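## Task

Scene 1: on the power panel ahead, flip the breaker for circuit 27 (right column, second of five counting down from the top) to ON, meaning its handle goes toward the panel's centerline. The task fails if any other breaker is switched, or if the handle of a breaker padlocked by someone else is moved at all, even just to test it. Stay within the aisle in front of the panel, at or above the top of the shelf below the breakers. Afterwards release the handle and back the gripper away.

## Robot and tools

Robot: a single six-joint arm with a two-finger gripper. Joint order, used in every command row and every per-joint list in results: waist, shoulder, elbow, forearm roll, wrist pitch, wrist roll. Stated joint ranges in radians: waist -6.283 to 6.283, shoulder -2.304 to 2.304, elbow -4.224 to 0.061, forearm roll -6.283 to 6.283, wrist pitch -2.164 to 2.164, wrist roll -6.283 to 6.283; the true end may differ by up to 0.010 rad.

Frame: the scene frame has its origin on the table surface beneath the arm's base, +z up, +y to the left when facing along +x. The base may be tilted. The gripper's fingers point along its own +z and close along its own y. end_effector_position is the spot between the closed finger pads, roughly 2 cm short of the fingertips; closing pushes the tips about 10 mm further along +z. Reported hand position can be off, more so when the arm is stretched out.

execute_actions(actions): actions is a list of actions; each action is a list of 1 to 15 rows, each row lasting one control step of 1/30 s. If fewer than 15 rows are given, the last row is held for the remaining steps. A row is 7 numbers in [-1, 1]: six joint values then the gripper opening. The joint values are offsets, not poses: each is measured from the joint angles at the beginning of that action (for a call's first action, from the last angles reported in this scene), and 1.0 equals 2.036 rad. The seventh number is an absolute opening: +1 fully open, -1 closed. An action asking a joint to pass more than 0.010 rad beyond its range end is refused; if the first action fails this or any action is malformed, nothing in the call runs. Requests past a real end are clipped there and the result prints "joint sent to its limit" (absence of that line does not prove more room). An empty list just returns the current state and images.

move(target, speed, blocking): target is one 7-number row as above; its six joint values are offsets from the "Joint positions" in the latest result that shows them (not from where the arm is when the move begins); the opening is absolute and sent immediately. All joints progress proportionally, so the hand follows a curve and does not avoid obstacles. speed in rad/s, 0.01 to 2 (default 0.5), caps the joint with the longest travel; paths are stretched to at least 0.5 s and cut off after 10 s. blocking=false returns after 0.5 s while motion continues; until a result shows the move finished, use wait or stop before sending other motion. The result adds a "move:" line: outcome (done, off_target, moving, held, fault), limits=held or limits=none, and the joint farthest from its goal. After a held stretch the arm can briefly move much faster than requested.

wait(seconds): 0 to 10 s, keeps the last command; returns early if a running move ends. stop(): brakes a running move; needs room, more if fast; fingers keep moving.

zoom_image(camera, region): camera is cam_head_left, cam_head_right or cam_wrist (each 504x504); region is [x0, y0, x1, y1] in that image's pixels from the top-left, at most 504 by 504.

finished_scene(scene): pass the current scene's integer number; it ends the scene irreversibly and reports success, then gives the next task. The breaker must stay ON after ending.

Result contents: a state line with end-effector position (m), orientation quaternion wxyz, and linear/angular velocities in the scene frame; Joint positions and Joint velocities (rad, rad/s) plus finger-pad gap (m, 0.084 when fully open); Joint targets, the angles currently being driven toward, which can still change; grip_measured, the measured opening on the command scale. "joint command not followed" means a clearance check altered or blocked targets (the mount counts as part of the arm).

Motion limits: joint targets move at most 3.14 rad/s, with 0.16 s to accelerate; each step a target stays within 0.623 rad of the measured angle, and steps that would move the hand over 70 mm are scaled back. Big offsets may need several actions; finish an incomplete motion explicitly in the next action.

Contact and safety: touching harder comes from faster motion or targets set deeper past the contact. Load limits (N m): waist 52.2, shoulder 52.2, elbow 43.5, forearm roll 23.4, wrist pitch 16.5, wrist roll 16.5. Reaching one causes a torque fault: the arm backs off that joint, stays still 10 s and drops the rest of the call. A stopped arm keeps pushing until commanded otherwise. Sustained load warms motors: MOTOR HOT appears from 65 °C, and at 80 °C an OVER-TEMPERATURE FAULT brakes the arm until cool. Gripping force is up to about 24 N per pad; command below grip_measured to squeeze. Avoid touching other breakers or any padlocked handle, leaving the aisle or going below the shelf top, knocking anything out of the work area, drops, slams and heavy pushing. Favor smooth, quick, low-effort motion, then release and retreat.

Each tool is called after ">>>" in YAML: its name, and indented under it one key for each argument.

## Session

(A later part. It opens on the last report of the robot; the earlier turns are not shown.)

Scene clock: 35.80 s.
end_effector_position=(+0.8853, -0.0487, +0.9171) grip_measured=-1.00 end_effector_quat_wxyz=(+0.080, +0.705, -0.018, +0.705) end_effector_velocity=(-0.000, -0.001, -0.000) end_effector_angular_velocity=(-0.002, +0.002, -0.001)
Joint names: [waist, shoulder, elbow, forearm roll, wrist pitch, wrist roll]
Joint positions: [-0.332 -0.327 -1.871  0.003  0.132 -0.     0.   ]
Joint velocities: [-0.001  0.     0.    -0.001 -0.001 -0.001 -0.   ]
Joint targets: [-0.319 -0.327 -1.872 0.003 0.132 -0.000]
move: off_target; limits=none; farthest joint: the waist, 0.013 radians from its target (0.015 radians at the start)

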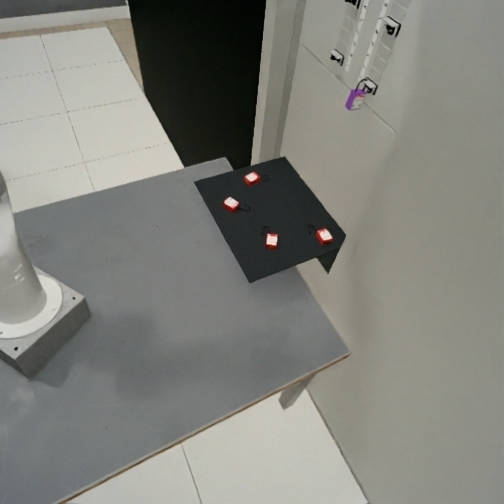

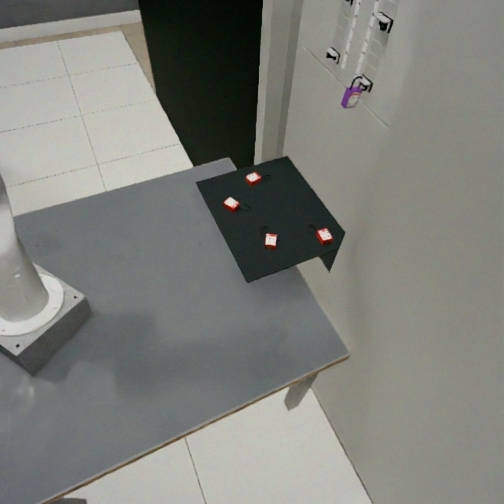

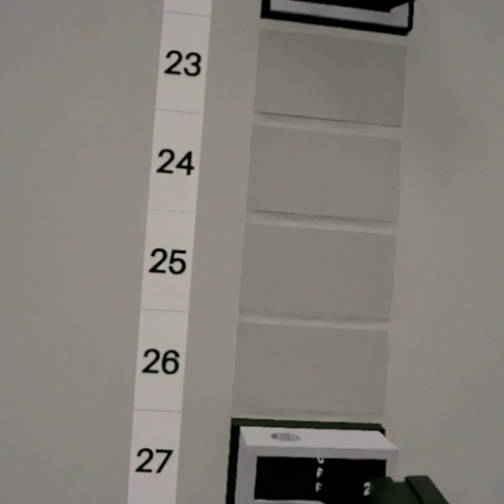

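>>> move:
  target: [-0.005,0,0,0,0,0,-1]
  speed: 0.03

>>> move:
  target: [0,-0.008,-0.011,0,-0.003,0,-1]
  speed: 0.04

>>> move:
  target: [0.009,0,0,0,0,0,-1]
  speed: 0.03

Scene clock: 37.00 s.
end_effector_position=(+0.8844, -0.0565, +0.9174) grip_measured=-1.00 end_effector_quat_wxyz=(+0.083, +0.705, -0.021, +0.704) end_effector_velocity=(-0.002, -0.003, +0.003) end_effector_angular_velocity=(-0.001, -0.002, -0.004)
Joint names: [waist, shoulder, elbow, forearm roll, wrist pitch, wrist roll]
Joint positions: [-0.342 -0.328 -1.871  0.003  0.132 -0.     0.   ]
Joint velocities: [-0.004  0.003 -0.     0.    -0.001 -0.001  0.   ]
Joint targets: [-0.342 -0.327 -1.871 0.003 0.132 -0.000]
move: done; limits=none; farthest joint: the waist, 0.001 radians from its target (0.010 radians at the start)

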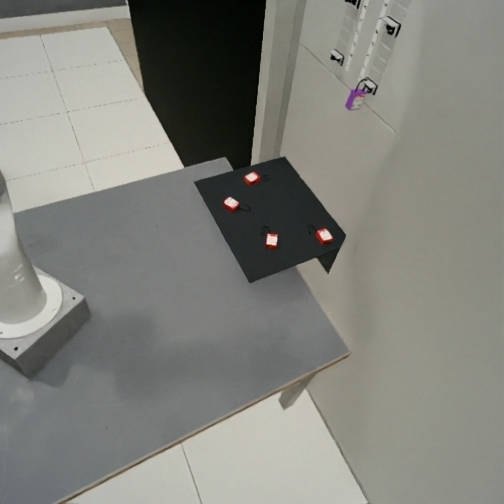

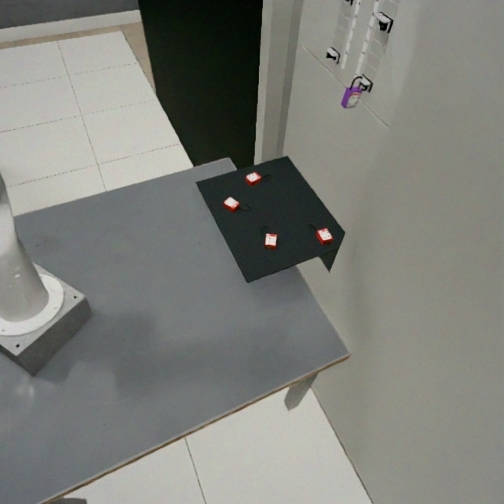

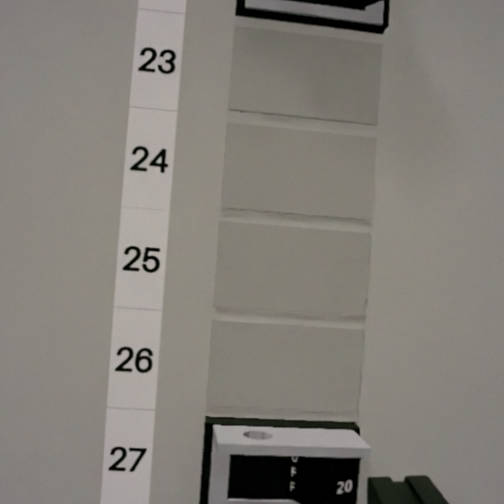

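Scene clock: 37.87 s.
end_effector_position=(+0.8895, -0.0572, +0.9175) grip_measured=-1.00 end_effector_quat_wxyz=(+0.083, +0.705, -0.021, +0.704) end_effector_velocity=(+0.000, -0.000, -0.000) end_effector_angular_velocity=(+0.001, +0.001, -0.000)
Joint names: [waist, shoulder, elbow, forearm roll, wrist pitch, wrist roll]
Joint positions: [-0.342 -0.344 -1.894  0.003  0.126 -0.     0.   ]
Joint velocities: [-0.    -0.001 -0.002 -0.    -0.002  0.001  0.   ]
Joint targets: [-0.342 -0.344 -1.894 0.003 0.126 -0.000]
move: done; limits=none; farthest joint: the waist, 0.000 radians from its target (0.000 radians at the start)

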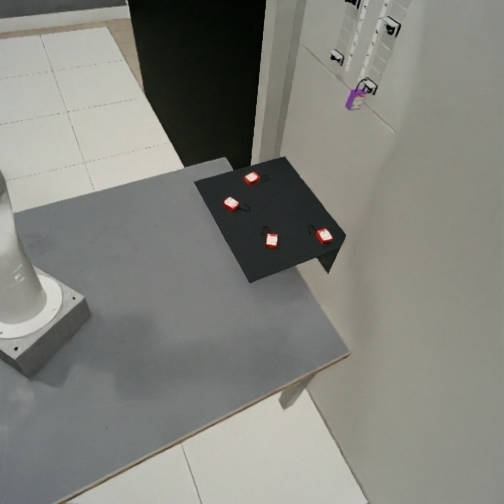

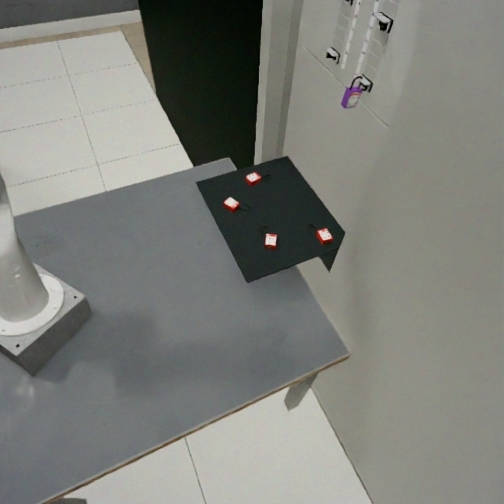

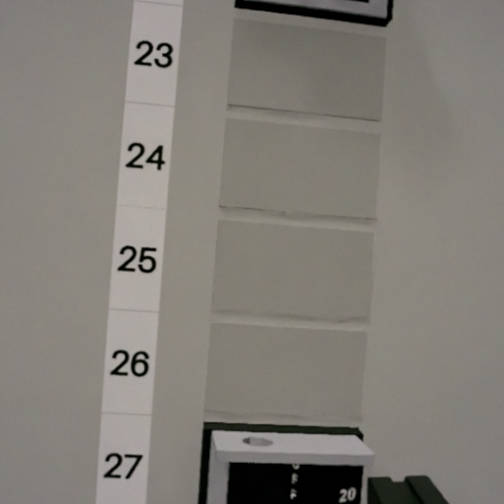

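Scene clock: 38.70 s.
end_effector_position=(+0.8901, -0.0515, +0.9171) grip_measured=-1.00 end_effector_quat_wxyz=(+0.080, +0.705, -0.019, +0.704) end_effector_velocity=(+0.001, -0.001, -0.000) end_effector_angular_velocity=(-0.003, -0.003, -0.001)
Joint names: [waist, shoulder, elbow, forearm roll, wrist pitch, wrist roll]
Joint positions: [-0.334 -0.343 -1.894  0.003  0.125 -0.     0.   ]
Joint velocities: [-0.001 -0.003 -0.001 -0.001  0.005 -0.001  0.   ]
Joint targets: [-0.323 -0.344 -1.894 0.003 0.126 -0.000]
move: off_target; limits=none; farthest joint: the waist, 0.011 radians from its target (0.018 radians at the start)

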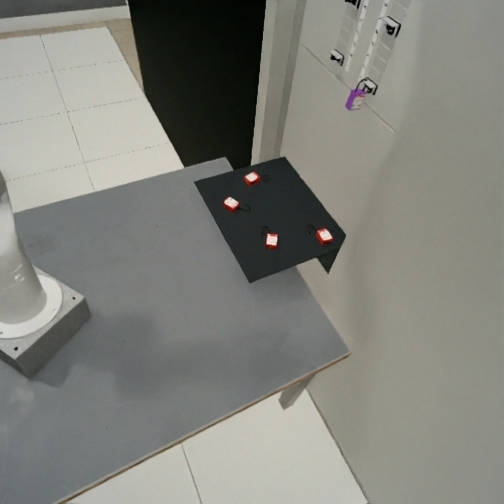

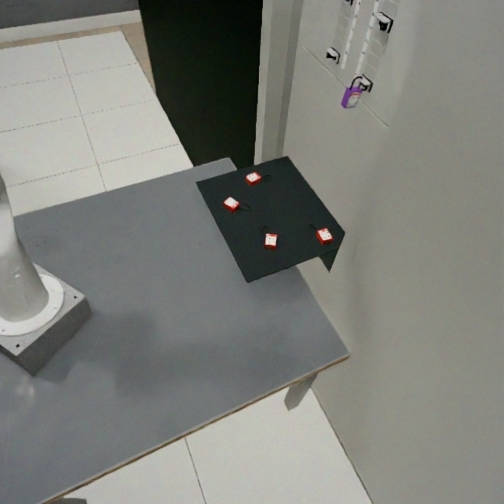

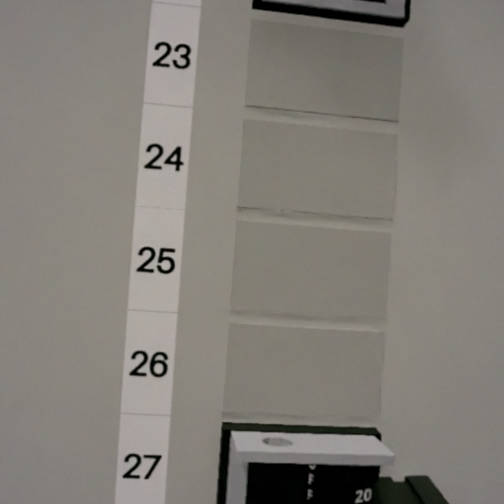

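>>> move:
  target: [0.0085,0,0,0,0,0,-1]
  speed: 0.02

Scene clock: 40.20 s.
end_effector_position=(+0.8921, -0.0372, +0.9157) grip_measured=-1.00 end_effector_quat_wxyz=(+0.074, +0.706, -0.013, +0.705) end_effector_velocity=(-0.002, -0.004, +0.001) end_effector_angular_velocity=(+0.003, +0.001, -0.005)
Joint names: [waist, shoulder, elbow, forearm roll, wrist pitch, wrist roll]
Joint positions: [-0.316 -0.344 -1.894  0.003  0.125 -0.     0.   ]
Joint velocities: [-0.005  0.003  0.001  0.002 -0.003  0.001  0.   ]
Joint targets: [-0.317 -0.343 -1.894 0.003 0.125 -0.000]
move: done; limits=none; farthest joint: the shoulder, 0.001 radians from its target (0.001 radians at the start)

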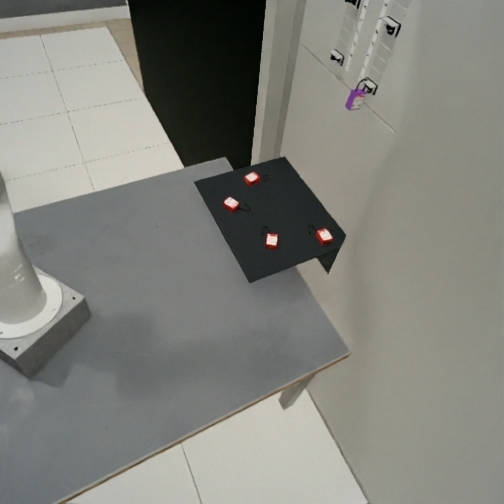

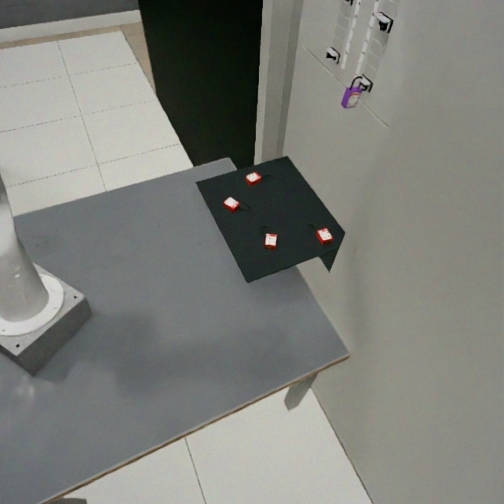

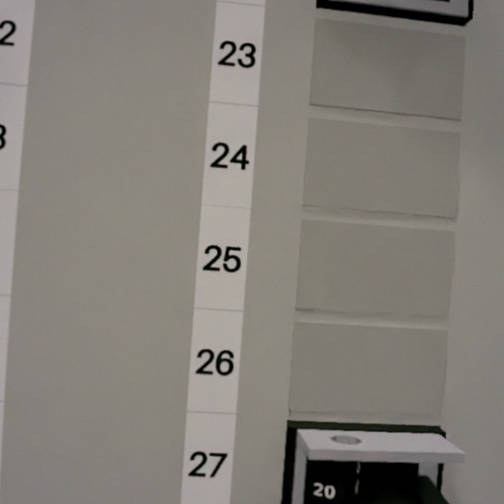

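Snapped over. Retract.

>>> move:
  target: [0,0.15,0.17,0,0.02,0,-1]
  speed: 0.4

Scene clock: 41.77 s.
end_effector_position=(+0.7832, -0.0225, +0.9316) grip_measured=-1.00 end_effector_quat_wxyz=(+0.074, +0.706, -0.013, +0.704) end_effector_velocity=(-0.001, -0.000, +0.001) end_effector_angular_velocity=(-0.001, +0.000, -0.001)
Joint names: [waist, shoulder, elbow, forearm roll, wrist pitch, wrist roll]
Joint positions: [-0.316 -0.039 -1.548  0.003  0.166 -0.     0.   ]
Joint velocities: [-0.001  0.003  0.002  0.    -0.001 -0.001  0.   ]
Joint targets: [-0.316 -0.038 -1.548 0.003 0.166 -0.000]
move: done; limits=none; farthest joint: the waist, 0.000 radians from its target (0.001 radians at the start)

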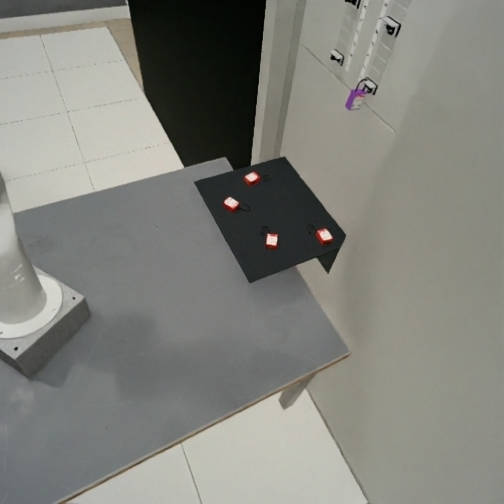

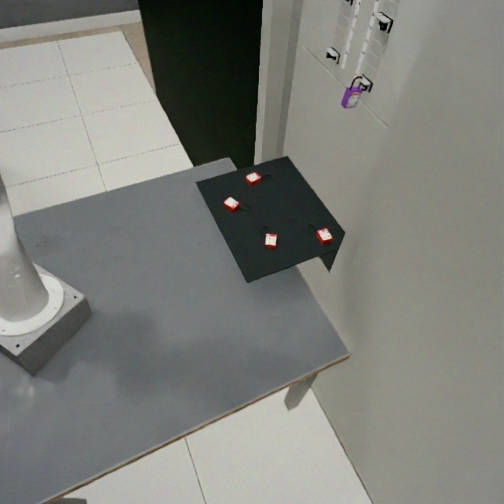

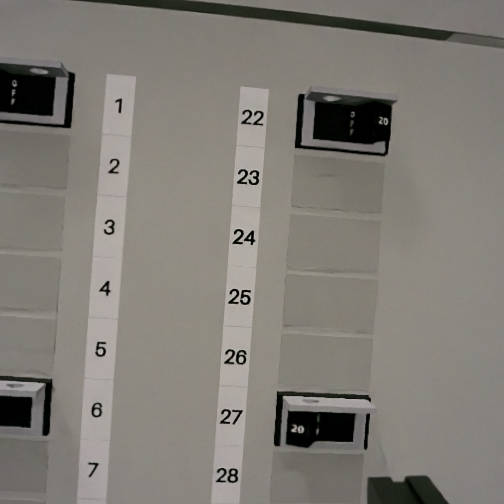

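>>> finished_scene:
  scene: 1

The scene is finished: the task was done.


## Next scene

Scene 2: on the power panel ahead, flip the breaker for circuit 32 (right column, third of five counting down from the top) to ON, toward the panel's centerline. The task fails if any other breaker is switched, or if a breaker padlocked by someone else has its handle moved, even as a trial. Stay within the aisle in front of the panel, at or above the top of the shelf below the breakers. Afterwards release the handle and back the gripper away.

>>> execute_actions:
  actions: []

Scene clock: 0.00 s.
end_effector_position=(+0.6142, +0.1286, +0.2817) grip_measured=+1.00 end_effector_quat_wxyz=(+0.031, +0.993, +0.093, -0.058) end_effector_velocity=(-0.000, +0.001, +0.000) end_effector_angular_velocity=(-0.000, -0.000, -0.001)
Joint names: [waist, shoulder, elbow, forearm roll, wrist pitch, wrist roll]
Joint positions: [-0.002 -0.532 -1.295  0.002 -0.761 -0.001  0.084]
Joint velocities: [ 0.001  0.     0.    -0.     0.     0.002 -0.   ]
Joint targets: [-0.002 -0.532 -1.295 0.002 -0.761 -0.001]

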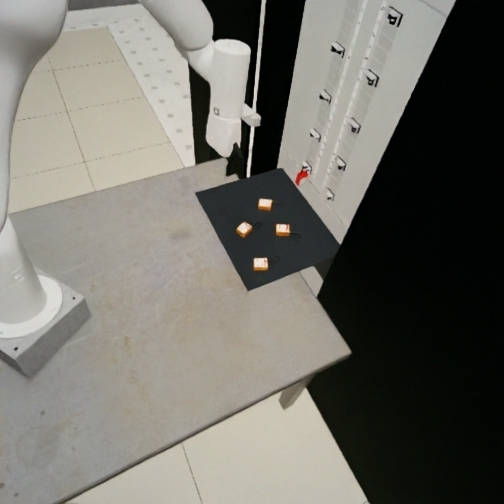

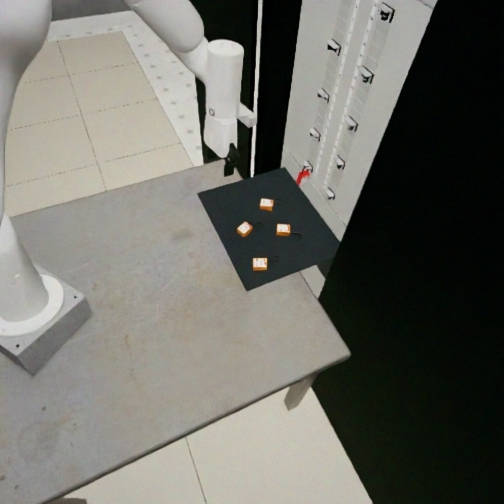

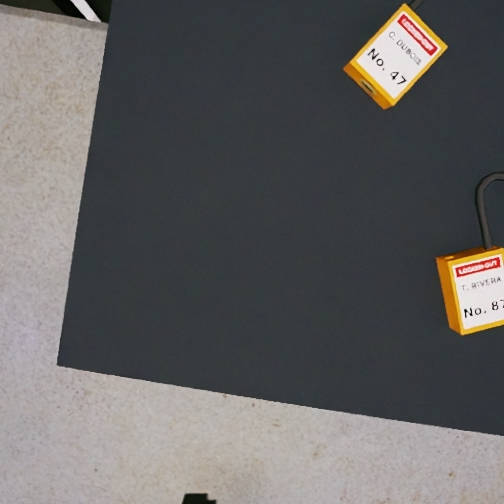

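>>> execute_actions:
  actions:
    - [[-0.03,0.02,0,0,0.2,0,-1]]
    - [[-0.03,0.016,0.03,0,0.25,0,-1]]
    - [[-0.03,0,0.06,0,0.25,0,-1]]
    - [[-0.03,0,0.08,0,0.2,0,-1]]
    - [[-0.035,0,0.065,0,0.13,0,-1]]
    - [[0,0,0,0,0,0,-1]]

Scene clock: 3.70 s.
end_effector_position=(+0.7429, -0.0599, +0.4227) grip_measured=-1.00 end_effector_quat_wxyz=(+0.073, +0.711, -0.011, +0.699) end_effector_velocity=(+0.000, +0.000, +0.000) end_effector_angular_velocity=(+0.000, -0.000, +0.000)
Joint names: [waist, shoulder, elbow, forearm roll, wrist pitch, wrist roll]
Joint positions: [-0.311 -0.46  -0.825  0.002  1.296 -0.001  0.   ]
Joint velocities: [ 0.  0. -0. -0.  0.  0.  0.]
Joint targets: [-0.311 -0.460 -0.825 0.002 1.296 -0.001]

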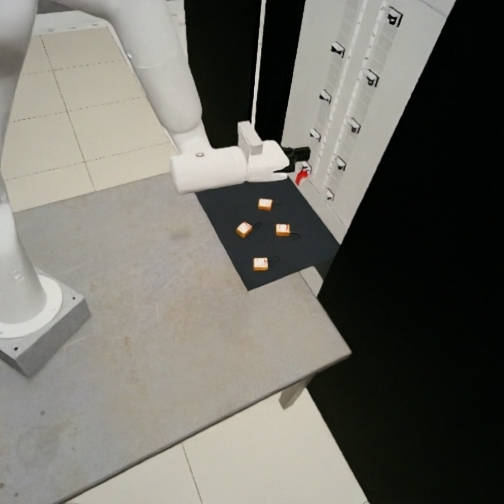

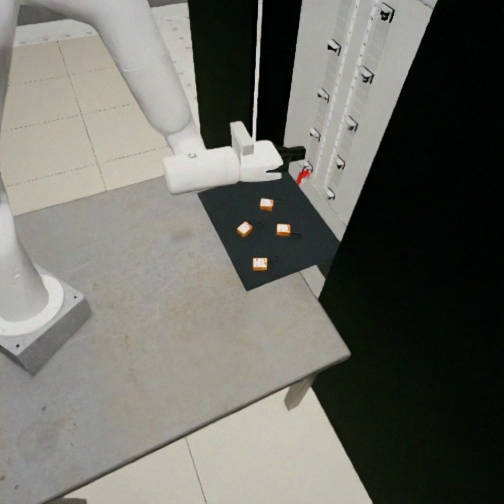

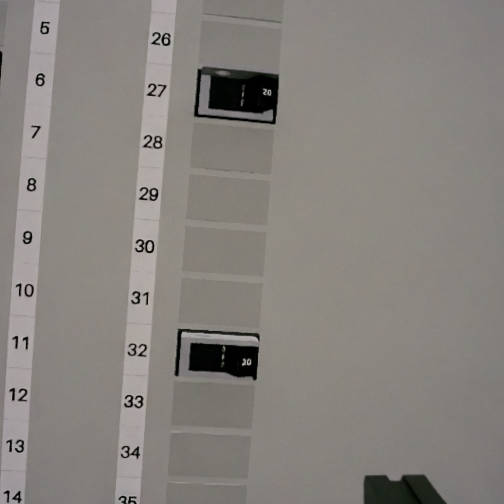

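>>> move:
  target: [0.011,-0.0997,-0.1807,0,-0.081,0,-1]
  speed: 0.3

Scene clock: 5.83 s.
end_effector_position=(+0.8638, -0.0557, +0.4195) grip_measured=-1.00 end_effector_quat_wxyz=(+0.064, +0.712, -0.004, +0.699) end_effector_velocity=(+0.001, +0.000, -0.000) end_effector_angular_velocity=(+0.001, +0.001, +0.000)
Joint names: [waist, shoulder, elbow, forearm roll, wrist pitch, wrist roll]
Joint positions: [-0.289 -0.663 -1.193  0.002  1.131 -0.001  0.   ]
Joint velocities: [ 0.001 -0.002 -0.003  0.    -0.002  0.001  0.   ]
Joint targets: [-0.289 -0.663 -1.193 0.002 1.131 -0.001]
move: done; limits=none; farthest joint: the waist, 0.001 radians from its target (0.023 radians at the start)

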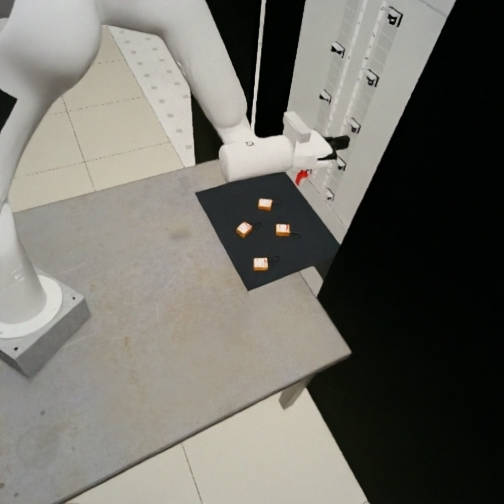

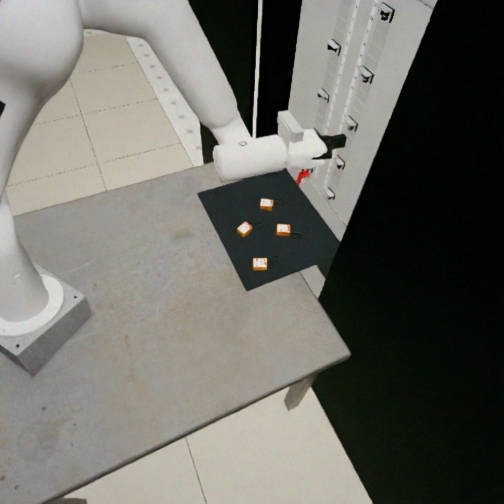

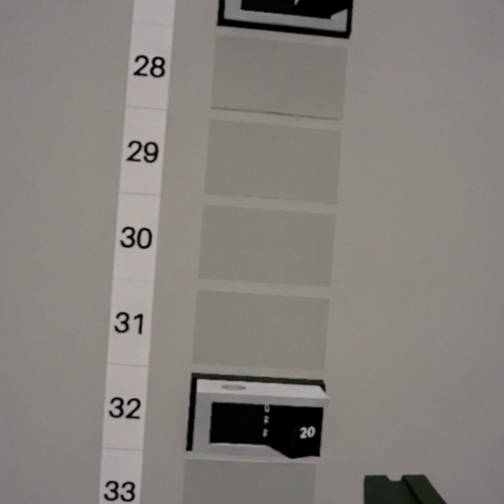

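>>> move:
  target: [0.002,-0.0225,-0.052,0,-0.03,0,-1]
  speed: 0.12

Scene clock: 7.63 s.
end_effector_position=(+0.8956, -0.0546, +0.4256) grip_measured=-1.00 end_effector_quat_wxyz=(+0.063, +0.712, -0.003, +0.699) end_effector_velocity=(+0.001, +0.000, +0.000) end_effector_angular_velocity=(+0.000, -0.002, +0.000)
Joint names: [waist, shoulder, elbow, forearm roll, wrist pitch, wrist roll]
Joint positions: [-0.285 -0.709 -1.298  0.002  1.07  -0.001  0.   ]
Joint velocities: [ 0.    -0.001 -0.002  0.     0.001  0.     0.   ]
Joint targets: [-0.285 -0.709 -1.299 0.002 1.070 -0.001]
move: done; limits=none; farthest joint: the elbow, 0.001 radians from its target (0.106 radians at the start)

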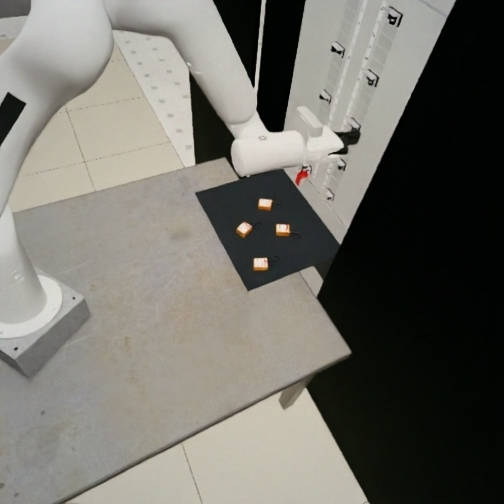

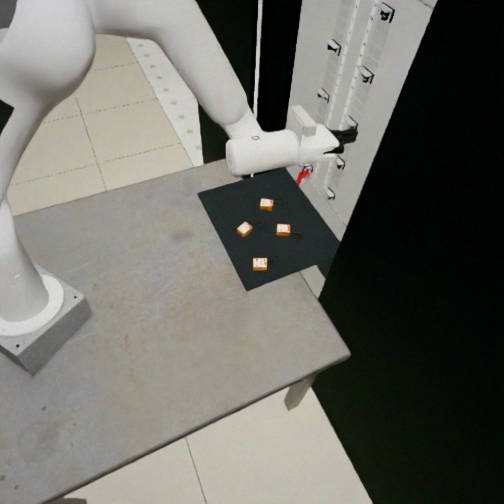

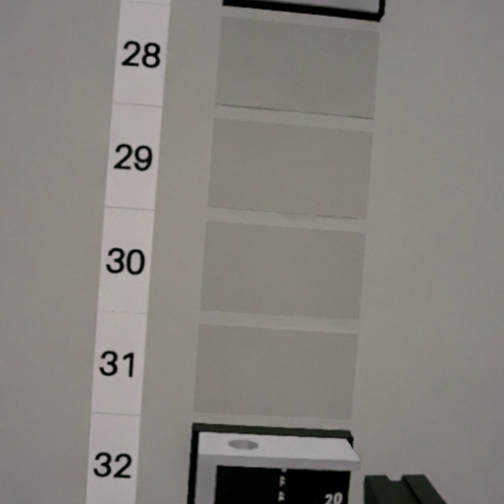

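>>> move:
  target: [0.0135,0,0,0,0,0,-1]
  speed: 0.03

Scene clock: 8.93 s.
end_effector_position=(+0.8976, -0.0306, +0.4239) grip_measured=-1.00 end_effector_quat_wxyz=(+0.052, +0.713, +0.006, +0.699) end_effector_velocity=(-0.000, -0.003, +0.000) end_effector_angular_velocity=(+0.002, -0.001, -0.005)
Joint names: [waist, shoulder, elbow, forearm roll, wrist pitch, wrist roll]
Joint positions: [-0.257 -0.709 -1.299  0.001  1.07  -0.001  0.   ]
Joint velocities: [-0.003  0.001  0.001  0.003  0.001  0.001  0.   ]
Joint targets: [-0.258 -0.709 -1.298 0.002 1.070 -0.001]
move: done; limits=none; farthest joint: the elbow, 0.001 radians from its target (0.001 radians at the start)

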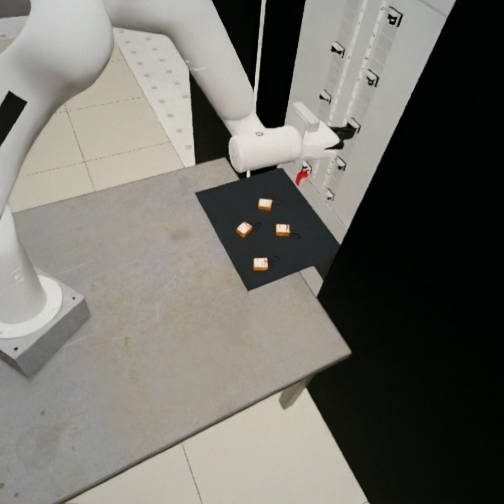

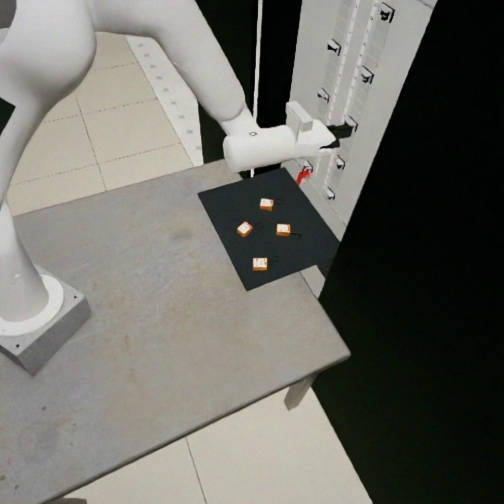

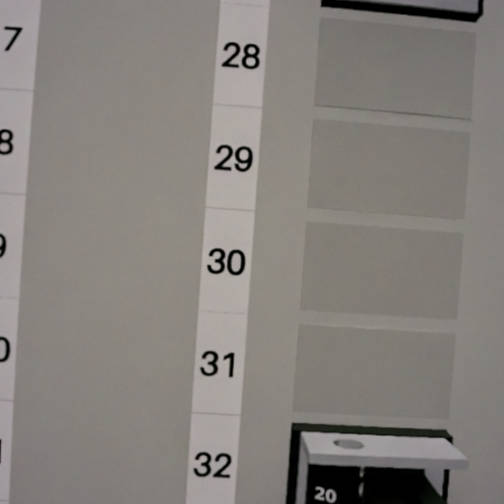

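>>> move:
  target: [0,0.11,0.2,0,0.09,0,-1]
  speed: 0.5

Scene clock: 10.47 s.
end_effector_position=(+0.7699, -0.0225, +0.4251) grip_measured=-1.00 end_effector_quat_wxyz=(+0.052, +0.713, +0.006, +0.699) end_effector_velocity=(-0.001, +0.000, -0.001) end_effector_angular_velocity=(+0.003, +0.003, -0.000)
Joint names: [waist, shoulder, elbow, forearm roll, wrist pitch, wrist roll]
Joint positions: [-0.257 -0.485 -0.892  0.001  1.253 -0.001  0.   ]
Joint velocities: [ 0.     0.001  0.004  0.    -0.     0.002  0.   ]
Joint targets: [-0.257 -0.485 -0.892 0.001 1.253 -0.001]
move: done; limits=none; farthest joint: the waist, 0.000 radians from its target (0.000 radians at the start)

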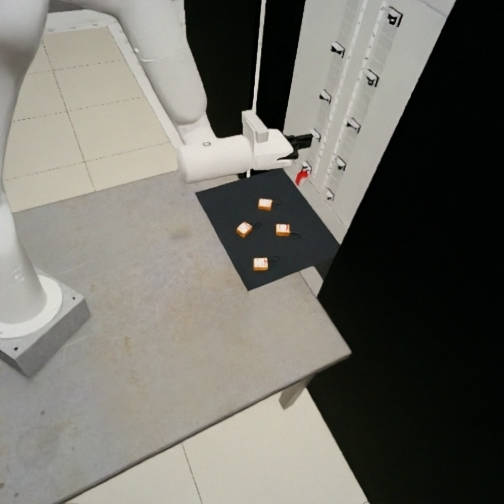

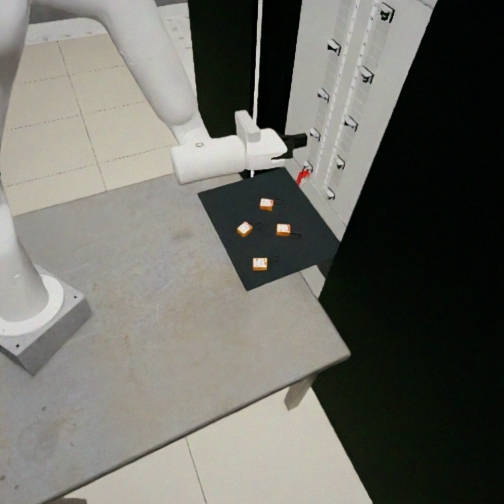

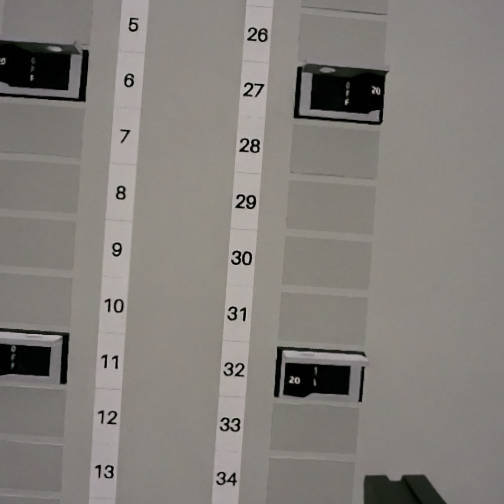

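>>> finished_scene:
  scene: 2

The scene is finished: the task was done.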